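# Load three balls evenly onto a pivoting tray under a cover

## Task

A tray balanced on one pivot sits inside a transparent cover. Get one ball into each of the tray's three seats and leave them there. Balls may be fed in through the chutes in the cover's roof. Release each ball only once its bottom is at or below the chute's rim, because letting go higher is penalised. Load the tray evenly, since a lopsided load tips it at once and the balls roll out. The balls must stay seated without any robot holding them, and nothing may be knocked or moved out of the work area.

## Robot and tools

Robots: three identical i2rt Big YAM arms named arm1, arm2 and arm3. Each has six revolute joints, a two-finger gripper and a wrist camera. The feet sit in the shared scene frame (metres; origin on the floor, +z up), with headings in degrees counter-clockwise from +x. arm1 is at (+0.53, +0.03, +0.79) facing -172. arm2 is at (-0.19, +0.53, +0.79) facing -84. arm3 is at (-0.18, -0.47, +0.81) facing +80. Reach is roughly 1.0 m from the joint1 axis. There are two fixed room cameras, cam_high and cam_low, plus the wrist cameras arm1_cam_wrist, arm2_cam_wrist and arm3_cam_wrist. With joints 1 and 6 at zero and the hand level and pointing forward, the wrist camera rides on top of the hand and looks toward the fingertips.

The point called hand lies midway between the fingertips. Its z axis runs along the fingers and its y axis is the opening direction. It is computed from the URDF using the true foot pose, which is never printed.

Joints are absolute targets in radians, and the gripper is in metres. Values are given as range, then the tolerance for counting as reached.
- joint1_rad: -2.879 to 2.879, ±0.045. Yaw about the foot; positive is counter-clockwise seen from above; 0 unfolds the arm along the foot's heading.
- joint2_rad: 0 to 3.141, ±0.14. Shoulder; 0 has the upper arm pointing back and about level; increasing lifts it up and then over to the front.
- joint3_rad: 0 to 3.019, ±0.09. Elbow; 0 is folded flat, and larger opens it.
- joint4_rad: -1.692 to 1.57, ±0.055. Wrist pitch; positive tilts the fingers up.
- joint5_rad: -1.57 to 1.57, ±0.03. Sideways swing of the hand; positive goes to the arm's right.
- joint6_rad: -2.094 to 2.094, ±0.035. Roll; positive is clockwise viewed from behind the hand.
- gripper_m: 0 to 0.093, ±0.003. Fingertip gap. Each pad squeezes with about 50 to 62 N, less on some grippers.
Joints move at different speeds, so the path between two postures can bulge outward.

Tools:
- execute_actions(actions, cameras): actions is a list with zero or one entry. That entry is an object keyed by arm name, and each arm holds {"joints": {name: absolute target}}. You may name any subset of joints and arms. Arms and joints left out keep their previous targets and may still be pushing. All named motions start together and finish independently. Example: {"arm1": {"joints": {"gripper_m": 0.05}}, "arm2": {"joints": {"joint1_rad": 0.3}}}. An unknown key or an out-of-range number rejects the whole call, and nothing moves. cameras is a list of camera names, or "all". If it is omitted, null or ["all"], every camera is returned; [] returns none. An empty actions list simply reports state and images. The "pictures" line gives the order of the images.
- wait(seconds): 0 to 10. Commands nothing and returns the same state and images.
- zoom_image(camera, region): region is [x0, y0, x1, y1] in pixels of the latest full image, measured from the top-left, at most 504x504.
- read_manual(section): returns licence text only; it does not move anything.
- finished_scene(scene): ends the scene for good once the last command has been held, and reports success.

Result lines: joint_positions gives the measured joints. Joint torques give the total drive output for joints 1 to 6; these carry offsets, friction and noise and are nonzero even in free air. joint_status tells how each commanded motion ended:
- "off_target": stopped short and may still be pushing.
- "contact_stop" or "time_out": now holding where it stopped. A timed-out joint can keep pushing toward its target, or toward one within 0.375, 0.375, 0.113, 0.225, 0.075 and 0.3 rad of its position (joints 1 to 6), and will move there if the way clears.
- "not_followed" with "joint command not followed" and a "cause:": a self- or arm-to-arm clearance check blocked that arm's joint targets. The gripper part of the same action still runs. The blocked targets may be retried on later actions until valid targets are sent.
on_its_own lists uncommanded activity, and "held at" is the target being held, not the position. To relieve a push, command the joint's reported position. Very small changes may not move a joint at all. Once a stop appears, the remaining motion calls in that reply are skipped.

The arms do not stop on contact; they keep pressing hard. The clearance check ignores fingers, gripper housings and wrist cameras and can act too late. A hard squeeze between two arms fails the run, and hard impacts may too. Arms do not wait for one another. Sustained pushing or load-holding heats motors, including while you think. A MOTOR HOT line appears from 85 °C. At 100 °C the arm goes limp and drops, an OVER-TEMPERATURE FAULT is reported, and keys that missed their targets show "limit_stop_at_motor_heat"; resend them afterwards. Time spent thinking passes in simulation while the last command is held.

The camera calibration follows OpenCV conventions: K, distortion D and T_world_to_cam map the scene frame into the camera frame. Room cameras can be off by up to about 2.3° and 9 mm. Wrist-camera poses are derived from joint readings and can be off by more. Use the images to find the cover, the chutes, the balls and the seats.

Avoid dropping balls from above a chute rim, slamming, slipping grips, loading the tray unevenly, and knocking anything out of the work area. Occasionally a loose object gets a brief external nudge.

Each tool is called after "Emit:" by a JSON object that holds its "fn" and its "kwargs", one argument or row to a line.

## Session

Emit:
{"fn": "execute_actions", "kwargs": {
  "actions": []
}}

Scene clock: 0.00 s.
Joint torques (N m, as the arm reports them, + toward a larger angle): no reading
Motor temperatures (°C, as the motors report them): arm1=[17 19 17 20 21 18] | arm2=[17 19 21 19 20 18] | arm3=[21 22 21 17 17 17]
arm1.joint_positions: joint1_rad=+0.550 joint2_rad=+0.519 joint3_rad=+1.626 joint4_rad=-1.632 joint5_rad=-0.119 joint6_rad=-0.126 gripper_m=+0.094
arm1.joint_status: not commanded
arm1.hand: x=+0.4642 y=-0.0467 z=+1.3853 quat_wxyz=(-0.190, -0.780, -0.366, +0.470) (m; scene frame)
arm2.joint_positions: joint1_rad=-0.669 joint2_rad=+0.431 joint3_rad=+1.445 joint4_rad=-1.202 joint5_rad=+0.262 joint6_rad=-0.194 gripper_m=+0.095
arm2.joint_status: not commanded
arm2.hand: x=-0.3027 y=+0.4370 z=+1.4157 quat_wxyz=(-0.158, -0.677, -0.362, +0.621) (m; scene frame)
arm3.joint_positions: joint1_rad=+0.231 joint2_rad=+0.377 joint3_rad=+1.486 joint4_rad=-1.538 joint5_rad=-0.026 joint6_rad=+0.394 gripper_m=+0.095
arm3.joint_status: not commanded
arm3.hand: x=-0.1952 y=-0.3796 z=+1.3852 quat_wxyz=(-0.280, +0.492, -0.682, -0.463) (m; scene frame)
pictures: arm1_cam_wrist, arm2_cam_wrist, arm3_cam_wrist, cam_high, cam_low
camera_calibration (this result's frames):
arm1_cam_wrist: T_world_to_cam=[[-0.754494, 0.65303, 0.0655037, 0.292219], [0.571278, 0.702597, -0.424263, 0.356205], [-0.323079, -0.282683, -0.903167, 1.50857], [0, 0, 0, 1]] pos_world=[0.504372, -0.0146503, 1.49447]
arm2_cam_wrist: T_world_to_cam=[[-0.68853, 0.687284, 0.231447, -0.836108], [0.394691, 0.622872, -0.675462, 0.808382], [-0.608396, -0.373726, -0.700131, 1.09764], [0, 0, 0, 1]] pos_world=[-0.226947, 0.481341, 1.50804]
arm3_cam_wrist: T_world_to_cam=[[0.930743, -0.0984379, -0.352176, 0.63391], [-0.257253, -0.860722, -0.439293, 0.240022], [-0.259883, 0.499467, -0.826434, 1.40699], [0, 0, 0, 1]] pos_world=[-0.162609, -0.433753, 1.49147]
Images, in order (width x height): arm1_cam_wrist 672x504, arm2_cam_wrist 672x504, arm3_cam_wrist 672x504, cam_high 672x504, cam_low 672x504.

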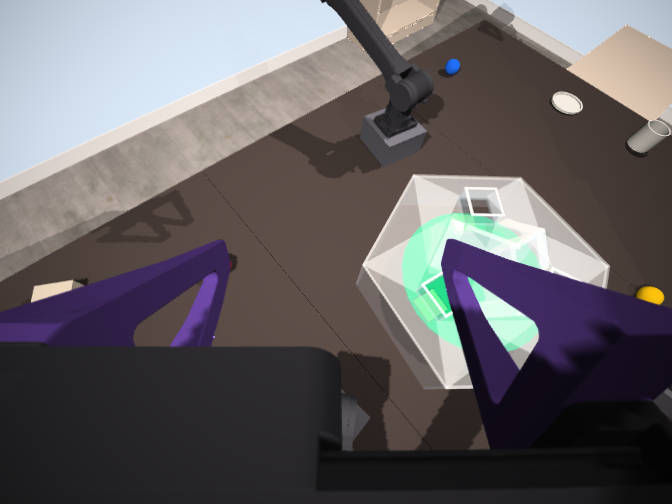

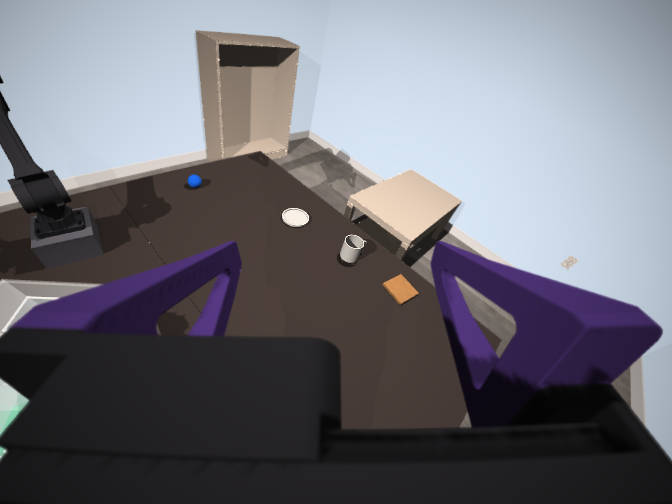

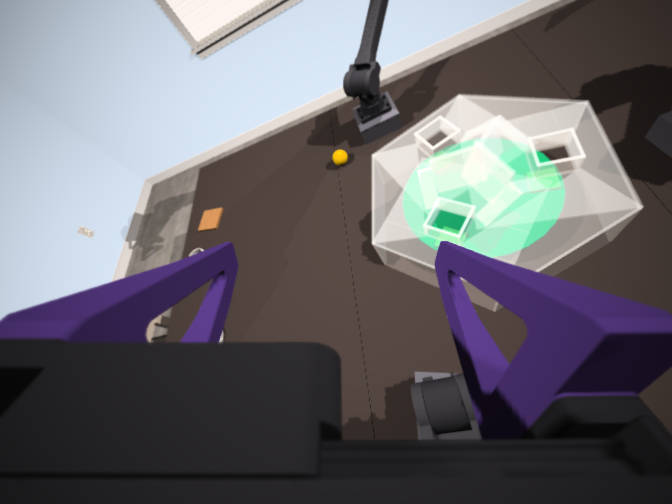

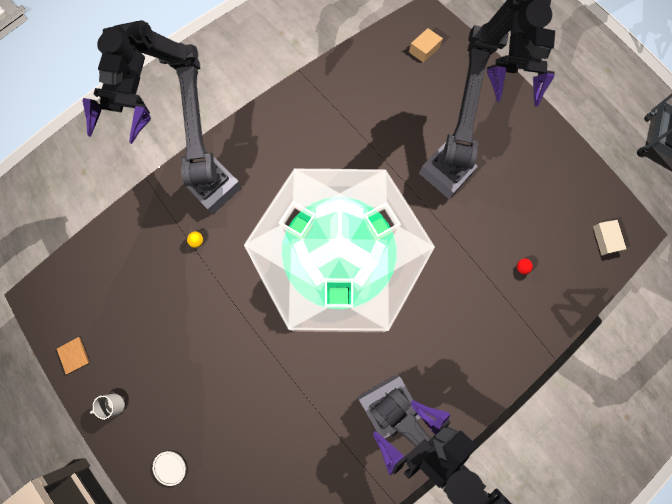

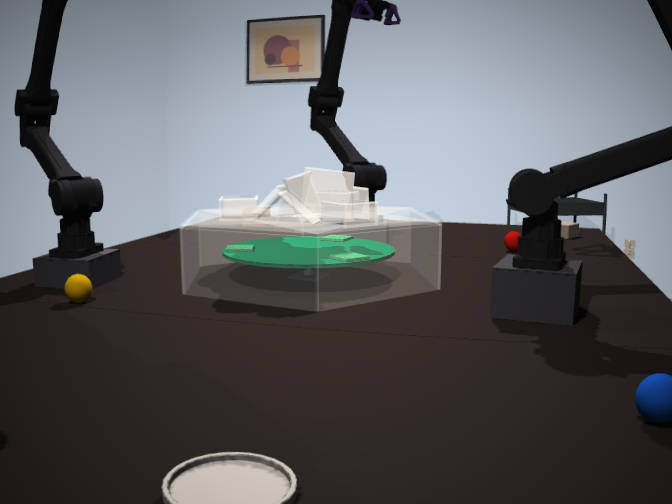

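Emit:
{"fn": "zoom_image", "kwargs": {
  "camera": "cam_high",
  "region": [236, 150, 446, 350]
}}

Emit:
{"fn": "zoom_image", "kwargs": {
  "camera": "cam_high",
  "region": [160, 140, 280, 260]
}}

Emit:
{"fn": "zoom_image", "kwargs": {
  "camera": "cam_high",
  "region": [410, 140, 550, 290]
}}

Emit:
{"fn": "zoom_image", "kwargs": {
  "camera": "cam_low",
  "region": [472, 220, 672, 440]
}}

Emit:
{"fn": "zoom_image", "kwargs": {
  "camera": "cam_low",
  "region": [170, 150, 450, 320]
}}

Region (236, 150, 446, 350) of cam_high's 672x504 image, scaled by 2.400, with more detail than that image has; it fills the top 480 rows of this view, and the rest is white.

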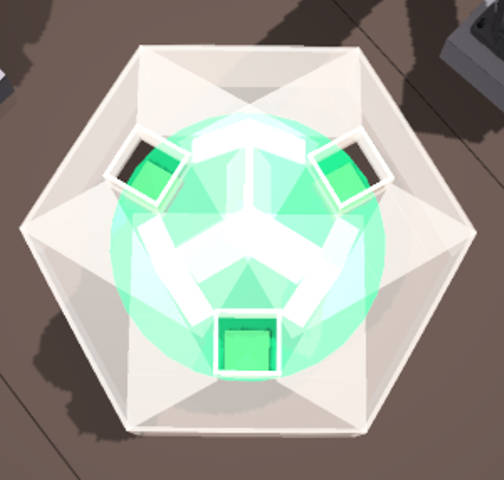

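Region (160, 140, 280, 260) of cam_high's 672x504 image, scaled by 4.200, with more detail than that image has.

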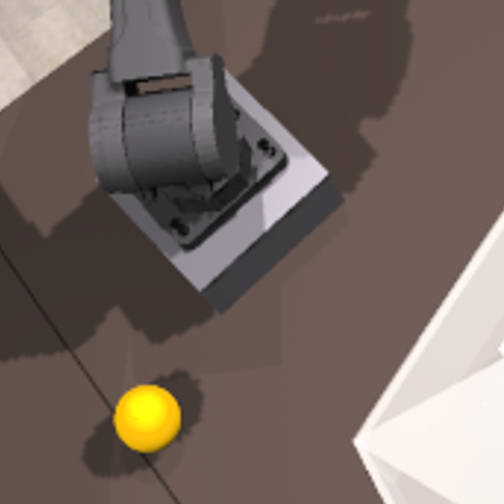

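Region (410, 140, 550, 290) of cam_high's 672x504 image, scaled by 3.360, with more detail than that image has; it fills the left 470 columns of this view, and the rest is white.

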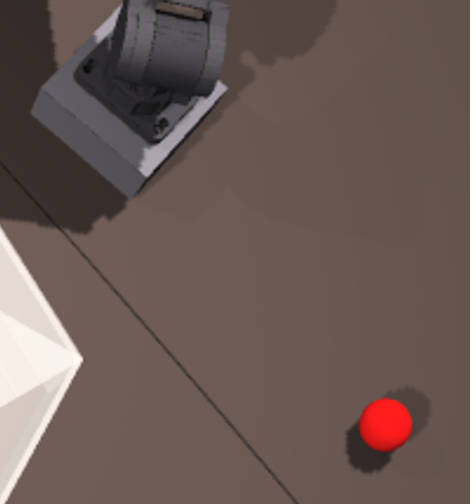

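Region (472, 220, 672, 440) of cam_low's 672x504 image, scaled by 2.291, with more detail than that image has; it fills the left 458 columns of this view, and the rest is white.

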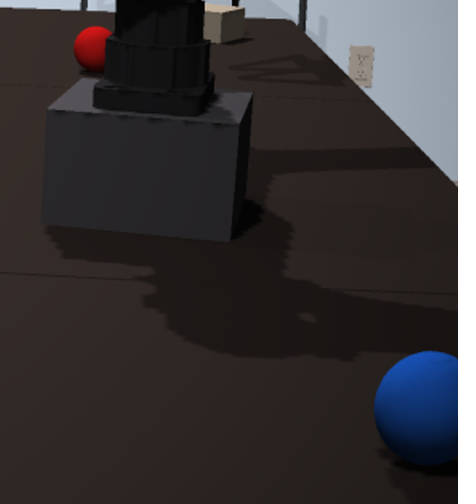

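Region (170, 150, 450, 320) of cam_low's 672x504 image, scaled by 1.800, with more detail than that image has; it fills the top 306 rows of this view, and the rest is white.

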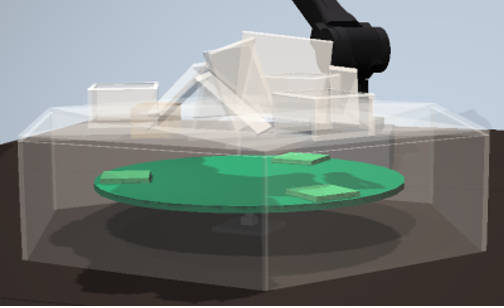

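Emit:
{"fn": "execute_actions", "kwargs": {
  "actions": [
    {"arm1":{"joints":{"joint1_rad":1.383,"joint2_rad":1.682,"joint3_rad":1.12,"joint4_rad":-1.0,"joint5_rad":0,"joint6_rad":0,"gripper_m":0.093}},"arm2":{"joints":{"joint1_rad":-1.039,"joint2_rad":1.004,"joint3_rad":0.503,"joint4_rad":-1.04,"joint5_rad":0,"joint6_rad":0,"gripper_m":0.093}},"arm3":{"joints":{"joint1_rad":1.996,"joint2_rad":1.842,"joint3_rad":1.277,"joint4_rad":-1.001,"joint5_rad":0,"joint6_rad":0,"gripper_m":0.093}}}
  ],
  "cameras": ["arm1_cam_wrist","arm2_cam_wrist","arm3_cam_wrist","cam_high"]
}}

Scene clock: 6.90 s.
Joint torques (N m, as the arm reports them, + toward a larger angle): arm1=[ -1.62 -12.4    7.18   0.51  -0.12   0.17] | arm2=[-0.13 -4.4   7.19  0.68 -0.03  0.09] | arm3=[ -1.46 -19.52   7.89   0.54   0.06  -0.08]
Motor temperatures (°C, as the motors report them): arm1=[17 19 18 21 21 18] | arm2=[17 19 22 20 20 18] | arm3=[21 22 21 17 17 17]
arm1.joint_positions: joint1_rad=+1.391 joint2_rad=+1.675 joint3_rad=+1.120 joint4_rad=-1.013 joint5_rad=+0.001 joint6_rad=-0.012 gripper_m=+0.093
arm1.joint_status: all done
arm1.hand: x=+0.5107 y=-0.4224 z=+0.8466 quat_wxyz=(-0.002, -0.719, -0.695, +0.009) (m; scene frame)
arm2.joint_positions: joint1_rad=-1.038 joint2_rad=+1.011 joint3_rad=+0.505 joint4_rad=-1.037 joint5_rad=+0.002 joint6_rad=-0.011 gripper_m=+0.093
arm2.joint_status: all done
arm2.hand: x=-0.3641 y=+0.4037 z=+0.8425 quat_wxyz=(-0.004, -0.948, -0.319, +0.013) (m; scene frame)
arm3.joint_positions: joint1_rad=+2.004 joint2_rad=+1.826 joint3_rad=+1.283 joint4_rad=-1.001 joint5_rad=-0.001 joint6_rad=+0.008 gripper_m=+0.093
arm3.joint_status: all done
arm3.hand: x=-0.6846 y=-0.5970 z=+0.8470 quat_wxyz=(+0.001, +0.992, +0.123, -0.011) (m; scene frame)
pictures: arm1_cam_wrist, arm2_cam_wrist, arm3_cam_wrist, cam_high
camera_calibration (this result's frames):
arm1_cam_wrist: T_world_to_cam=[[-0.999839, 0.0148407, 0.0100407, 0.510639], [0.0179167, 0.820848, 0.570866, -0.144825], [0.000230203, 0.570954, -0.820982, 1.05671], [0, 0, 0, 1]] pos_world=[0.512908, -0.492034, 0.945091]
arm2_cam_wrist: T_world_to_cam=[[-0.601136, 0.799146, -0.00104578, -0.54033], [0.66412, 0.500293, 0.555564, -0.423447], [0.4445, 0.333275, -0.831473, 0.8552], [0, 0, 0, 1]] pos_world=[-0.423728, 0.358634, 0.945763]
arm3_cam_wrist: T_world_to_cam=[[-0.243775, 0.969765, 0.0113734, 0.404232], [0.804117, 0.195551, 0.561387, 0.200237], [0.542189, 0.145997, -0.827475, 1.28253], [0, 0, 0, 1]] pos_world=[-0.757848, -0.618414, 0.944256]
Images, in order (width x height): arm1_cam_wrist 672x504, arm2_cam_wrist 672x504, arm3_cam_wrist 672x504, cam_high 672x504.

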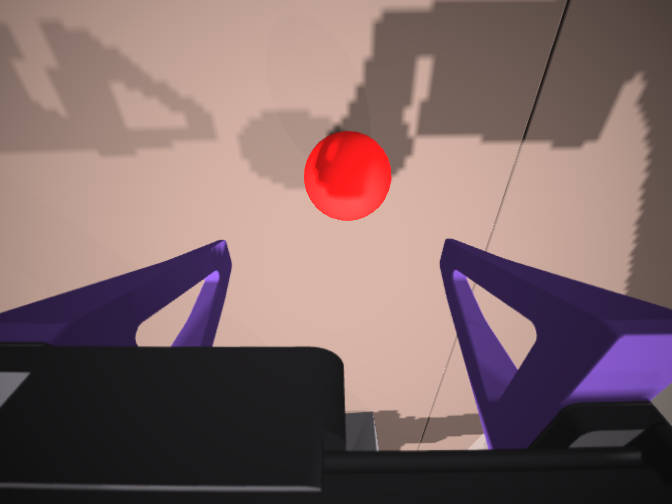

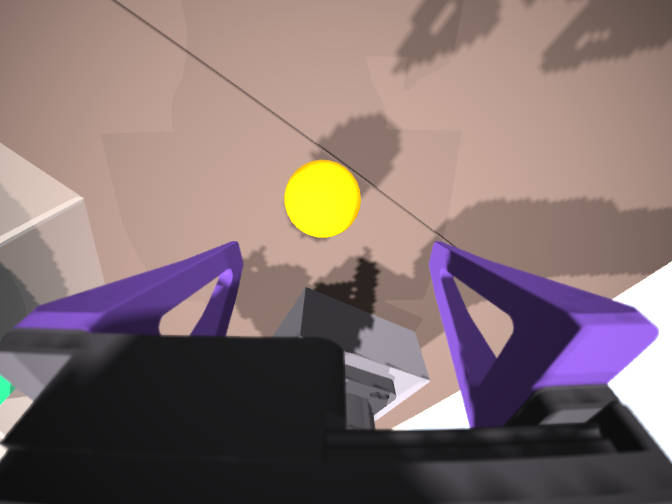

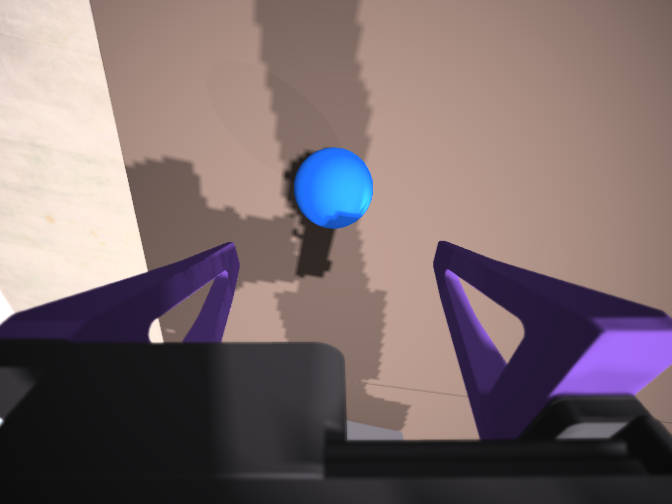

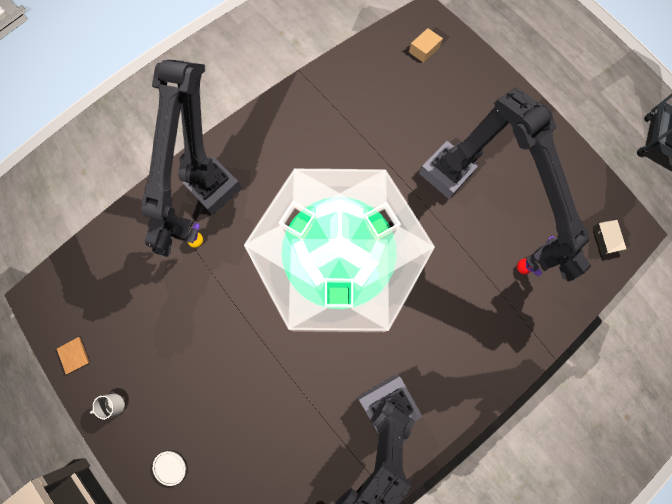

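Emit:
{"fn": "execute_actions", "kwargs": {
  "actions": []
}}

Scene clock: 8.67 s.
Joint torques (N m, as the arm reports them, + toward a larger angle): arm1=[ -1.46 -12.75   7.34   0.58  -0.1    0.16] | arm2=[-0.02 -4.34  7.32  0.81 -0.02  0.09] | arm3=[ -1.17 -19.05   7.99   0.56   0.06  -0.08]
Motor temperatures (°C, as the motors report them): arm1=[17 19 18 21 21 18] | arm2=[17 19 22 20 20 18] | arm3=[21 22 21 17 17 17]
arm1.joint_positions: joint1_rad=+1.391 joint2_rad=+1.675 joint3_rad=+1.120 joint4_rad=-1.013 joint5_rad=+0.001 joint6_rad=-0.012 gripper_m=+0.093
arm1.joint_status: all done
arm1.hand: x=+0.5107 y=-0.4224 z=+0.8466 quat_wxyz=(-0.002, -0.719, -0.695, +0.009) (m; scene frame)
arm2.joint_positions: joint1_rad=-1.038 joint2_rad=+1.011 joint3_rad=+0.505 joint4_rad=-1.037 joint5_rad=+0.002 joint6_rad=-0.011 gripper_m=+0.093
arm2.joint_status: all done
arm2.hand: x=-0.3641 y=+0.4037 z=+0.8425 quat_wxyz=(-0.004, -0.948, -0.319, +0.013) (m; scene frame)
arm3.joint_positions: joint1_rad=+2.004 joint2_rad=+1.826 joint3_rad=+1.283 joint4_rad=-1.001 joint5_rad=-0.001 joint6_rad=+0.008 gripper_m=+0.093
arm3.joint_status: all done
arm3.hand: x=-0.6846 y=-0.5970 z=+0.8470 quat_wxyz=(+0.001, +0.992, +0.123, -0.011) (m; scene frame)
pictures: arm1_cam_wrist, arm2_cam_wrist, arm3_cam_wrist, cam_high, cam_low
camera_calibration (this result's frames):
arm1_cam_wrist: T_world_to_cam=[[-0.999839, 0.0148407, 0.0100407, 0.510639], [0.0179167, 0.820848, 0.570866, -0.144825], [0.000230203, 0.570954, -0.820982, 1.05671], [0, 0, 0, 1]] pos_world=[0.512908, -0.492034, 0.945091]
arm2_cam_wrist: T_world_to_cam=[[-0.601136, 0.799146, -0.00104578, -0.54033], [0.66412, 0.500293, 0.555564, -0.423447], [0.4445, 0.333275, -0.831473, 0.8552], [0, 0, 0, 1]] pos_world=[-0.423728, 0.358634, 0.945763]
arm3_cam_wrist: T_world_to_cam=[[-0.243775, 0.969765, 0.0113734, 0.404232], [0.804117, 0.195551, 0.561387, 0.200237], [0.542189, 0.145997, -0.827475, 1.28253], [0, 0, 0, 1]] pos_world=[-0.757848, -0.618414, 0.944256]
Images, in order (width x height): arm1_cam_wrist 672x504, arm2_cam_wrist 672x504, arm3_cam_wrist 672x504, cam_high 672x504, cam_low 672x504.

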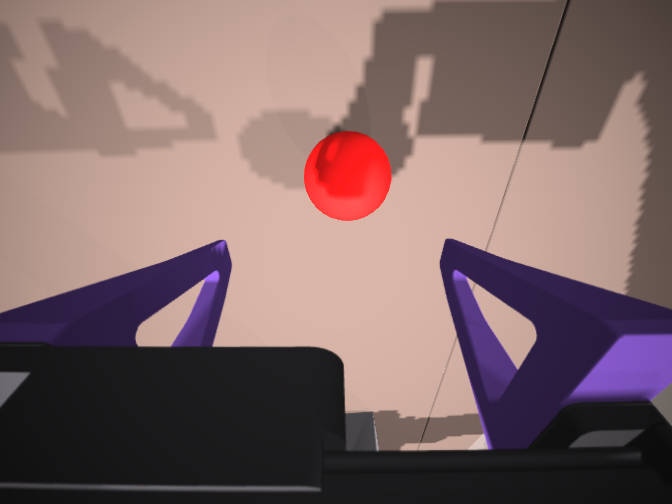

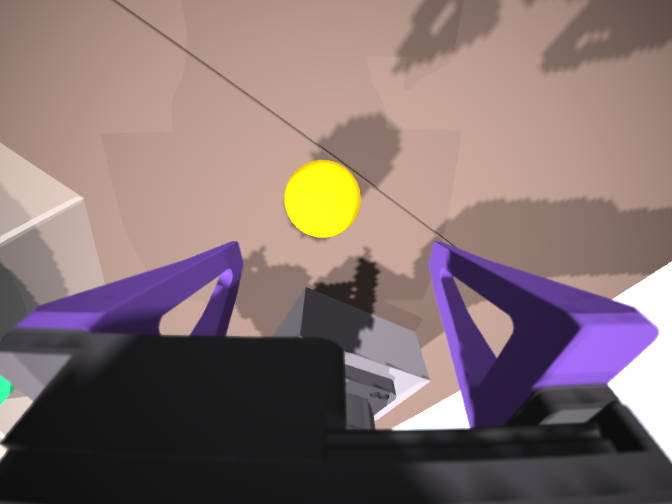

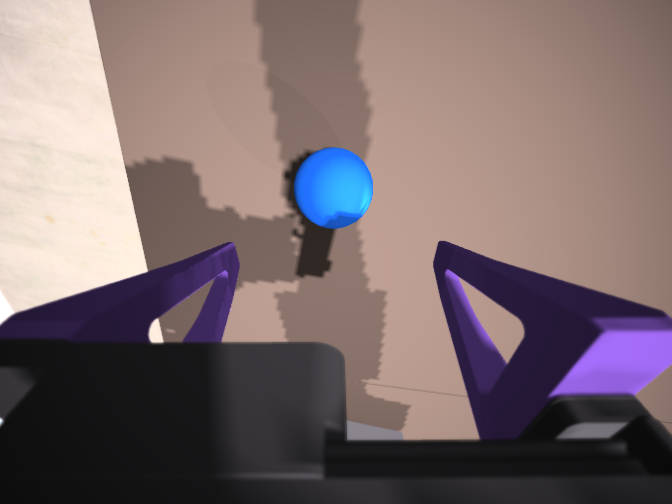

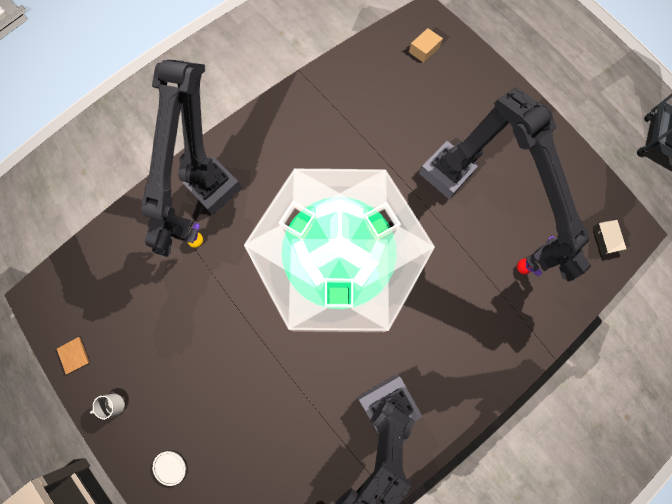

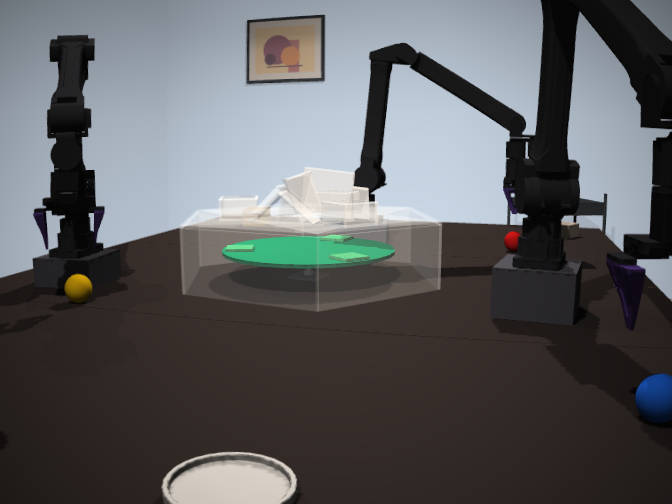

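Emit:
{"fn": "execute_actions", "kwargs": {
  "actions": [
    {"arm1":{"joints":{"joint1_rad":1.364,"joint2_rad":1.841,"joint3_rad":1.059,"joint4_rad":-0.795}},"arm2":{"joints":{"joint1_rad":-0.984,"joint2_rad":1.275,"joint3_rad":0.36,"joint4_rad":-0.628}},"arm3":{"joints":{"joint1_rad":2.006,"joint2_rad":1.996,"joint3_rad":1.219,"joint4_rad":-0.795}}}
  ],
  "cameras": ["arm1_cam_wrist","arm2_cam_wrist","arm3_cam_wrist","cam_low"]
}}

Scene clock: 13.03 s.
Joint torques (N m, as the arm reports them, + toward a larger angle): arm1=[ -1.62 -14.7    6.07   0.56  -0.11   0.16] | arm2=[-0.01 -5.05  5.62  1.54  0.01  0.07] | arm3=[ -0.36 -20.87   7.23   0.89   0.04  -0.1 ]
Motor temperatures (°C, as the motors report them): arm1=[17 19 19 20 21 18] | arm2=[17 19 23 20 20 18] | arm3=[21 22 22 17 17 17]
arm1.joint_positions: joint1_rad=+1.371 joint2_rad=+1.850 joint3_rad=+1.061 joint4_rad=-0.808 joint5_rad=+0.001 joint6_rad=-0.012 gripper_m=+0.093
arm1.joint_status: all done
arm1.hand: x=+0.5008 y=-0.4230 z=+0.7527 quat_wxyz=(+0.007, -0.726, -0.687, -0.002) (m; scene frame)
arm2.joint_positions: joint1_rad=-0.987 joint2_rad=+1.279 joint3_rad=+0.354 joint4_rad=-0.646 joint5_rad=+0.001 joint6_rad=-0.011 gripper_m=+0.093
arm2.joint_status: all done
arm2.hand: x=-0.3482 y=+0.4019 z=+0.7478 quat_wxyz=(+0.000, -0.939, -0.343, +0.000) (m; scene frame)
arm3.joint_positions: joint1_rad=+2.004 joint2_rad=+1.995 joint3_rad=+1.217 joint4_rad=-0.806 joint5_rad=-0.001 joint6_rad=+0.008 gripper_m=+0.093
arm3.joint_status: all done
arm3.hand: x=-0.6764 y=-0.5948 z=+0.7442 quat_wxyz=(-0.001, +0.992, +0.123, +0.008) (m; scene frame)
pictures: arm1_cam_wrist, arm2_cam_wrist, arm3_cam_wrist, cam_low
camera_calibration (this result's frames):
arm1_cam_wrist: T_world_to_cam=[[-0.999348, 0.0349842, 0.00887259, 0.510842], [0.0334063, 0.803551, 0.594298, -0.123257], [0.0136614, 0.594207, -0.804196, 0.970394], [0, 0, 0, 1]] pos_world=[0.50137, -0.495443, 0.849106]
arm2_cam_wrist: T_world_to_cam=[[-0.640903, 0.76762, -0.00200468, -0.529884], [0.625604, 0.523841, 0.57811, -0.420204], [0.444818, 0.369258, -0.815957, 0.743981], [0, 0, 0, 1]] pos_world=[-0.40766, 0.352148, 0.848918]
arm3_cam_wrist: T_world_to_cam=[[-0.244186, 0.969657, 0.011729, 0.404641], [0.782169, 0.189793, 0.593457, 0.20883], [0.573224, 0.154088, -0.80478, 1.20168], [0, 0, 0, 1]] pos_world=[-0.753365, -0.617162, 0.838412]
Images, in order (width x height): arm1_cam_wrist 672x504, arm2_cam_wrist 672x504, arm3_cam_wrist 672x504, cam_low 672x504.

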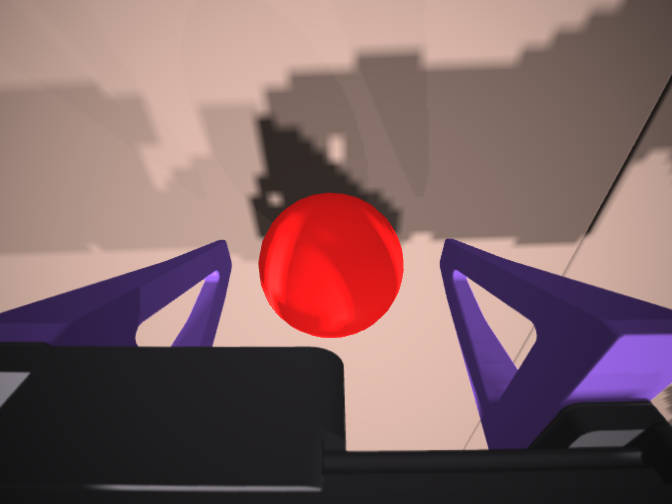

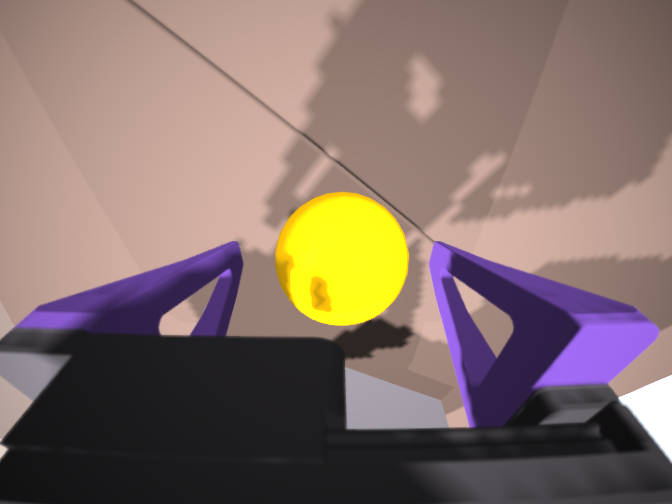

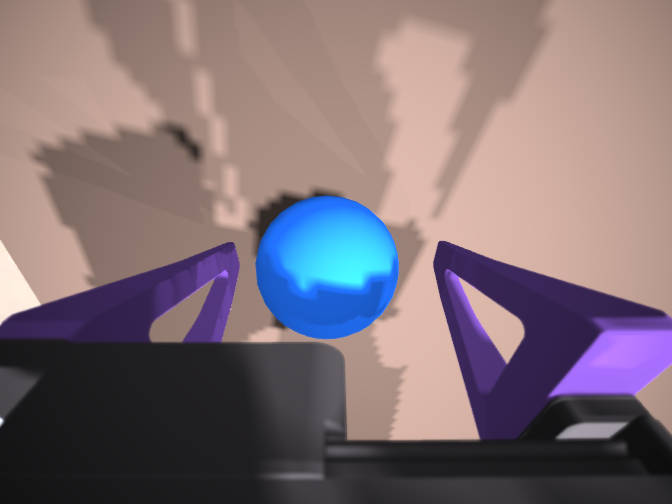

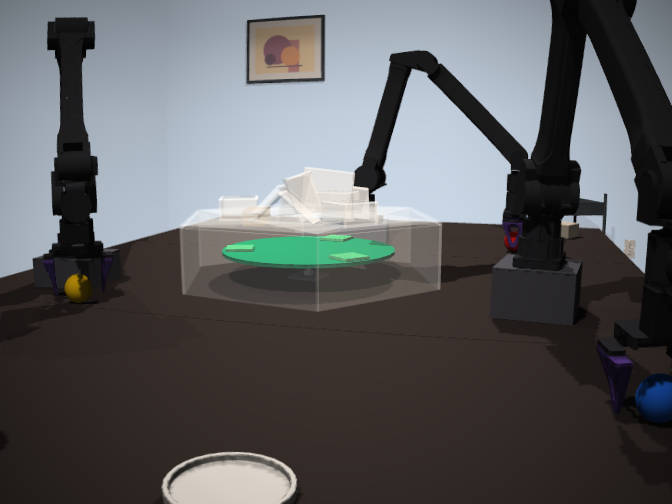

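Emit:
{"fn": "execute_actions", "kwargs": {
  "actions": [
    {"arm1":{"joints":{"joint2_rad":1.822,"gripper_m":0.072}},"arm2":{"joints":{"joint4_rad":-0.61,"gripper_m":0.072}},"arm3":{"joints":{"joint2_rad":1.968,"gripper_m":0.072}}}
  ],
  "cameras": ["arm1_cam_wrist","arm2_cam_wrist","arm3_cam_wrist"]
}}

Scene clock: 15.20 s.
Joint torques (N m, as the arm reports them, + toward a larger angle): arm1=[ -1.53 -15.16   6.07   0.53  -0.13   0.19] | arm2=[ 0.15 -5.06  5.62  1.56  0.    0.08] | arm3=[ -0.13 -21.32   7.3    0.91   0.05  -0.1 ]
Motor temperatures (°C, as the motors report them): arm1=[17 20 19 20 21 18] | arm2=[17 19 23 20 20 18] | arm3=[21 22 22 17 17 17]
arm1.joint_positions: joint1_rad=+1.371 joint2_rad=+1.834 joint3_rad=+1.061 joint4_rad=-0.808 joint5_rad=+0.001 joint6_rad=-0.012 gripper_m=+0.072
arm1.joint_status: all done
arm1.hand: x=+0.5007 y=-0.4256 z=+0.7596 quat_wxyz=(+0.002, -0.726, -0.688, +0.004) (m; scene frame)
arm2.joint_positions: joint1_rad=-0.987 joint2_rad=+1.279 joint3_rad=+0.354 joint4_rad=-0.628 joint5_rad=+0.001 joint6_rad=-0.011 gripper_m=+0.072
arm2.joint_status: all done
arm2.hand: x=-0.3516 y=+0.3991 z=+0.7478 quat_wxyz=(-0.003, -0.939, -0.343, +0.009) (m; scene frame)
arm3.joint_positions: joint1_rad=+2.004 joint2_rad=+1.978 joint3_rad=+1.217 joint4_rad=-0.806 joint5_rad=-0.001 joint6_rad=+0.008 gripper_m=+0.072
arm3.joint_status: all done
arm3.hand: x=-0.6796 y=-0.5956 z=+0.7524 quat_wxyz=(+0.000, +0.992, +0.123, +0.000) (m; scene frame)
pictures: arm1_cam_wrist, arm2_cam_wrist, arm3_cam_wrist
camera_calibration (this result's frames):
arm1_cam_wrist: T_world_to_cam=[[-0.999343, 0.0350176, 0.00937822, 0.510375], [0.0339419, 0.812952, 0.581341, -0.111738], [0.0127331, 0.581277, -0.813606, 0.979664], [0, 0, 0, 1]] pos_world=[0.501358, -0.496491, 0.857232]
arm2_cam_wrist: T_world_to_cam=[[-0.640906, 0.767617, -0.00187804, -0.53001], [0.633522, 0.530324, 0.563388, -0.405424], [0.433463, 0.359889, -0.82619, 0.753961], [0, 0, 0, 1]] pos_world=[-0.409656, 0.350509, 0.850331]
arm3_cam_wrist: T_world_to_cam=[[-0.244009, 0.969704, 0.0115791, 0.404841], [0.791694, 0.192292, 0.579866, 0.224784], [0.560072, 0.15066, -0.814629, 1.20664], [0, 0, 0, 1]] pos_world=[-0.754978, -0.617591, 0.847928]
Images, in order (width x height): arm1_cam_wrist 672x504, arm2_cam_wrist 672x504, arm3_cam_wrist 672x504.

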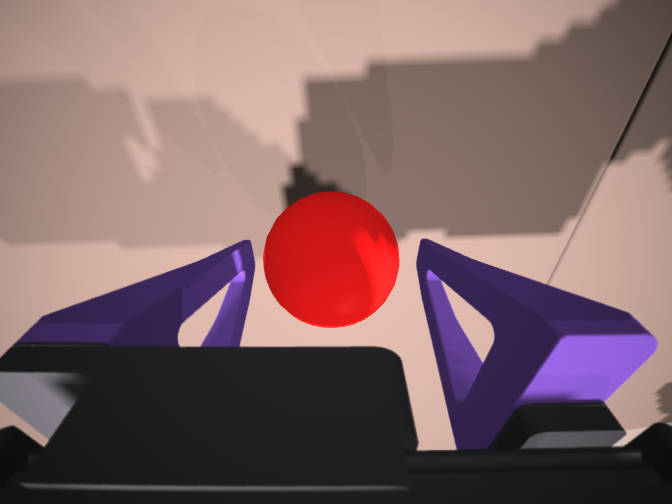

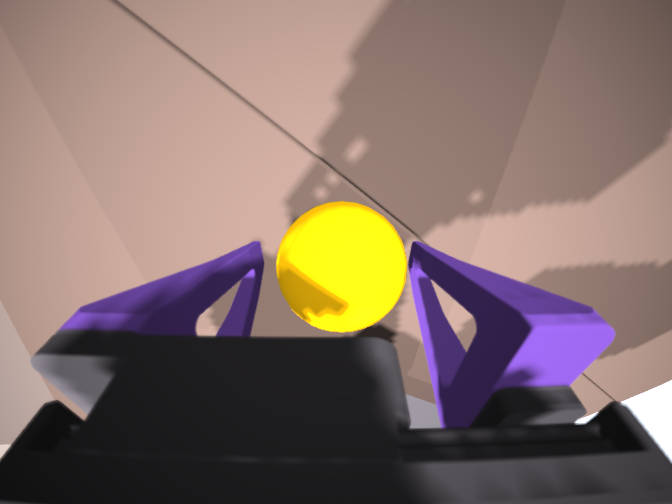

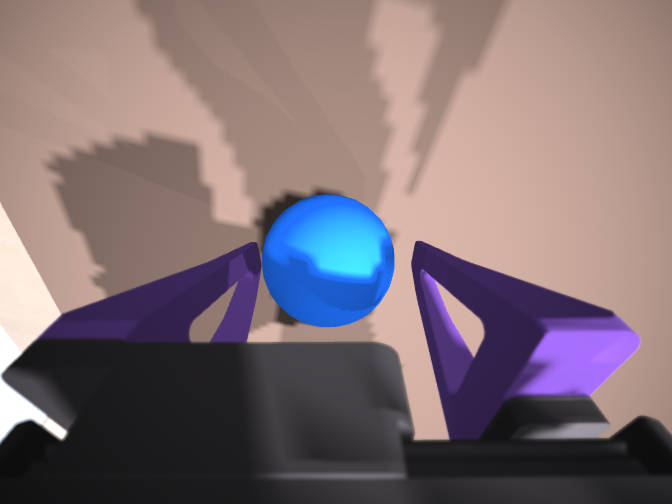

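Emit:
{"fn": "execute_actions", "kwargs": {
  "actions": [
    {"arm1":{"joints":{"gripper_m":0.05}},"arm2":{"joints":{"gripper_m":0.05}},"arm3":{"joints":{"gripper_m":0.05}}}
  ],
  "cameras": ["arm1_cam_wrist","arm2_cam_wrist","arm3_cam_wrist","cam_high"]
}}

Scene clock: 16.10 s.
Joint torques (N m, as the arm reports them, + toward a larger angle): arm1=[ -1.61 -14.95   6.12   0.46  -0.1    0.18] | arm2=[ 0.23 -5.25  5.59  1.58 -0.02  0.08] | arm3=[ -0.3  -22.3    7.33   0.98   0.07  -0.1 ]
Motor temperatures (°C, as the motors report them): arm1=[17 20 19 20 21 18] | arm2=[17 19 23 20 20 18] | arm3=[21 23 22 17 17 17]
arm1.joint_positions: joint1_rad=+1.371 joint2_rad=+1.834 joint3_rad=+1.061 joint4_rad=-0.808 joint5_rad=+0.000 joint6_rad=-0.011 gripper_m=+0.055
arm1.joint_status: gripper_m off_target (ended at +0.055, target +0.050)
arm1.hand: x=+0.5008 y=-0.4256 z=+0.7596 quat_wxyz=(+0.002, -0.726, -0.687, +0.004) (m; scene frame)
arm2.joint_positions: joint1_rad=-0.987 joint2_rad=+1.279 joint3_rad=+0.354 joint4_rad=-0.627 joint5_rad=+0.001 joint6_rad=-0.010 gripper_m=+0.056
arm2.joint_status: gripper_m off_target (ended at +0.056, target +0.050)
arm2.hand: x=-0.3516 y=+0.3990 z=+0.7478 quat_wxyz=(-0.003, -0.939, -0.342, +0.009) (m; scene frame)
arm3.joint_positions: joint1_rad=+2.004 joint2_rad=+1.978 joint3_rad=+1.217 joint4_rad=-0.806 joint5_rad=-0.001 joint6_rad=+0.008 gripper_m=+0.056
arm3.joint_status: gripper_m off_target (ended at +0.056, target +0.050)
arm3.hand: x=-0.6796 y=-0.5957 z=+0.7524 quat_wxyz=(+0.000, +0.992, +0.123, +0.000) (m; scene frame)
pictures: arm1_cam_wrist, arm2_cam_wrist, arm3_cam_wrist, cam_high
camera_calibration (this result's frames):
arm1_cam_wrist: T_world_to_cam=[[-0.999336, 0.0353969, 0.00861456, 0.511244], [0.0338069, 0.81297, 0.581323, -0.111646], [0.0135737, 0.581228, -0.813627, 0.979241], [0, 0, 0, 1]] pos_world=[0.501387, -0.496494, 0.857236]
arm2_cam_wrist: T_world_to_cam=[[-0.640618, 0.767857, -0.00226396, -0.529651], [0.633748, 0.530392, 0.563071, -0.405057], [0.433558, 0.359278, -0.826406, 0.754454], [0, 0, 0, 1]] pos_world=[-0.4097, 0.350476, 0.850362]
arm3_cam_wrist: T_world_to_cam=[[-0.24401, 0.969708, 0.0111977, 0.405195], [0.791638, 0.192506, 0.579871, 0.224869], [0.56015, 0.150359, -0.814631, 1.20651], [0, 0, 0, 1]] pos_world=[-0.754971, -0.617619, 0.847929]
Images, in order (width x height): arm1_cam_wrist 672x504, arm2_cam_wrist 672x504, arm3_cam_wrist 672x504, cam_high 672x504.

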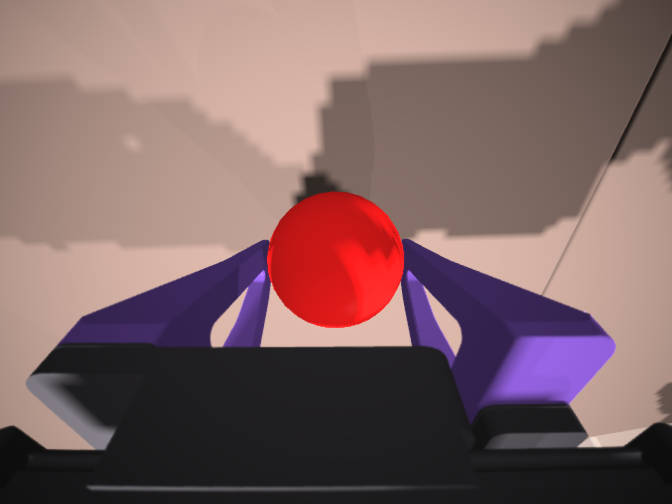

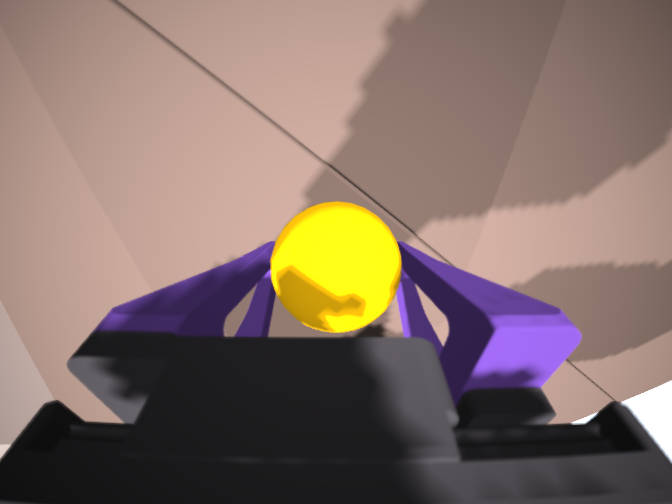

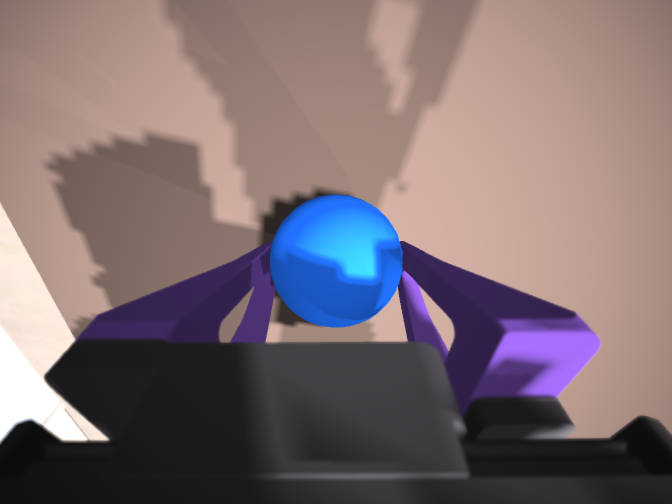

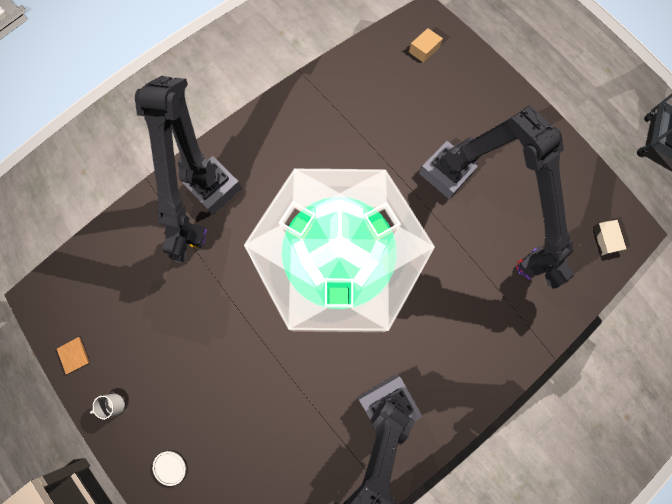

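Emit:
{"fn": "execute_actions", "kwargs": {
  "actions": [
    {"arm1":{"joints":{"joint1_rad":0.83,"joint2_rad":1.325,"joint3_rad":1.17,"joint4_rad":-1.38,"joint6_rad":-0.605}},"arm2":{"joints":{"joint1_rad":-0.66,"joint3_rad":1.215,"joint4_rad":-1.39}},"arm3":{"joints":{"joint1_rad":1.175,"joint2_rad":1.428,"joint4_rad":-1.33,"joint6_rad":-0.359}}}
  ],
  "cameras": ["arm1_cam_wrist","arm2_cam_wrist","arm3_cam_wrist","cam_high"]
}}

Scene clock: 24.70 s.
Joint torques (N m, as the arm reports them, + toward a larger angle): arm1=[-0.69 -8.67 10.78 -0.66 -0.25 -0.11] | arm2=[ -0.09 -10.08  13.14   0.07   0.     0.07] | arm3=[ -1.19 -12.25   9.96   0.15  -0.14  -0.09]
Motor temperatures (°C, as the motors report them): arm1=[17 20 19 20 21 18] | arm2=[17 19 23 20 20 18] | arm3=[21 23 22 17 17 17]
arm1.joint_positions: joint1_rad=+0.825 joint2_rad=+1.317 joint3_rad=+1.136 joint4_rad=-1.368 joint5_rad=+0.002 joint6_rad=-0.592 gripper_m=+0.055
arm1.joint_status: all done
arm1.hand: x=+0.3180 y=-0.2722 z=+0.9930 quat_wxyz=(-0.003, -0.714, -0.700, +0.019) (m; scene frame)
arm2.joint_positions: joint1_rad=-0.658 joint2_rad=+1.279 joint3_rad=+1.145 joint4_rad=-1.375 joint5_rad=+0.000 joint6_rad=-0.010 gripper_m=+0.056
arm2.joint_status: all done
arm2.hand: x=-0.3832 y=+0.2178 z=+1.0025 quat_wxyz=(-0.016, -0.870, -0.491, +0.027) (m; scene frame)
arm3.joint_positions: joint1_rad=+1.179 joint2_rad=+1.414 joint3_rad=+1.217 joint4_rad=-1.319 joint5_rad=+0.003 joint6_rad=-0.349 gripper_m=+0.056
arm3.joint_status: all done
arm3.hand: x=-0.5366 y=-0.2410 z=+1.0065 quat_wxyz=(-0.015, +0.994, -0.110, -0.023) (m; scene frame)
pictures: arm1_cam_wrist, arm2_cam_wrist, arm3_cam_wrist, cam_high
camera_calibration (this result's frames):
arm1_cam_wrist: T_world_to_cam=[[-0.999713, 0.000683475, 0.023941, 0.296577], [0.0139579, 0.82893, 0.559178, -0.333209], [-0.0194633, 0.559352, -0.828702, 1.10196], [0, 0, 0, 1]] pos_world=[0.32259, -0.340378, 1.09242]
arm2_cam_wrist: T_world_to_cam=[[-0.854296, 0.51978, -0.00260161, -0.437646], [0.440642, 0.726864, 0.526785, -0.512726], [0.275703, 0.448884, -0.849994, 0.987355], [0, 0, 0, 1]] pos_world=[-0.420168, 0.156954, 1.1082]
arm3_cam_wrist: T_world_to_cam=[[0.219946, 0.974867, 0.0354614, 0.319036], [0.816502, -0.203864, 0.540152, -0.146151], [0.533806, -0.0898498, -0.84082, 1.23445], [0, 0, 0, 1]] pos_world=[-0.609793, -0.229899, 1.10558]
Images, in order (width x height): arm1_cam_wrist 672x504, arm2_cam_wrist 672x504, arm3_cam_wrist 672x504, cam_high 672x504.

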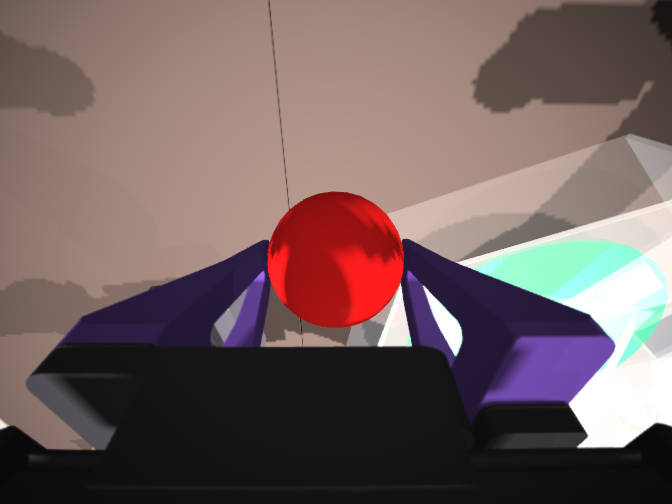

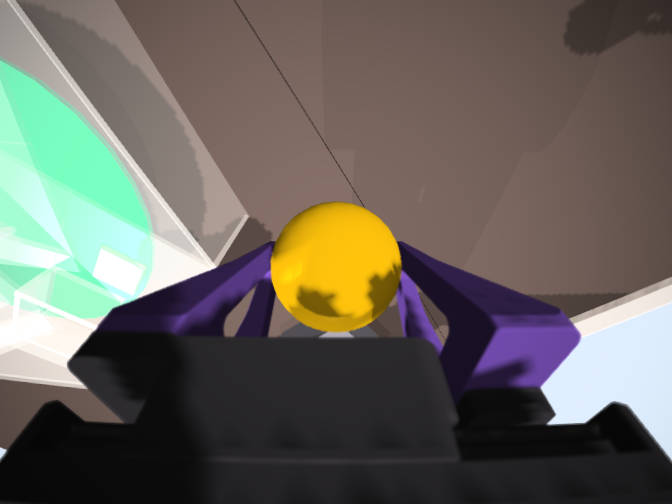

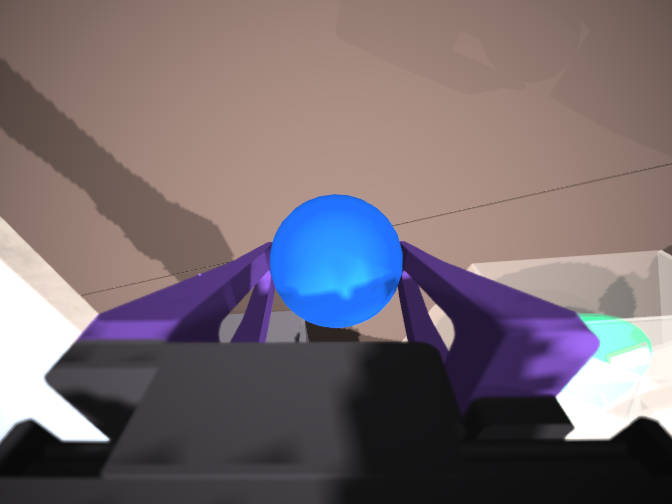

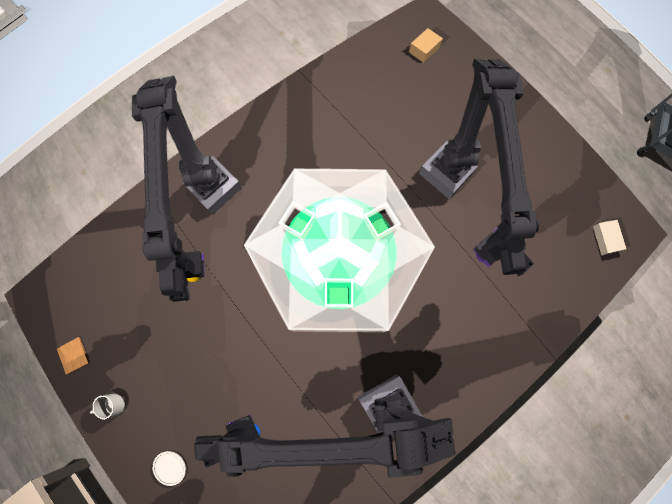

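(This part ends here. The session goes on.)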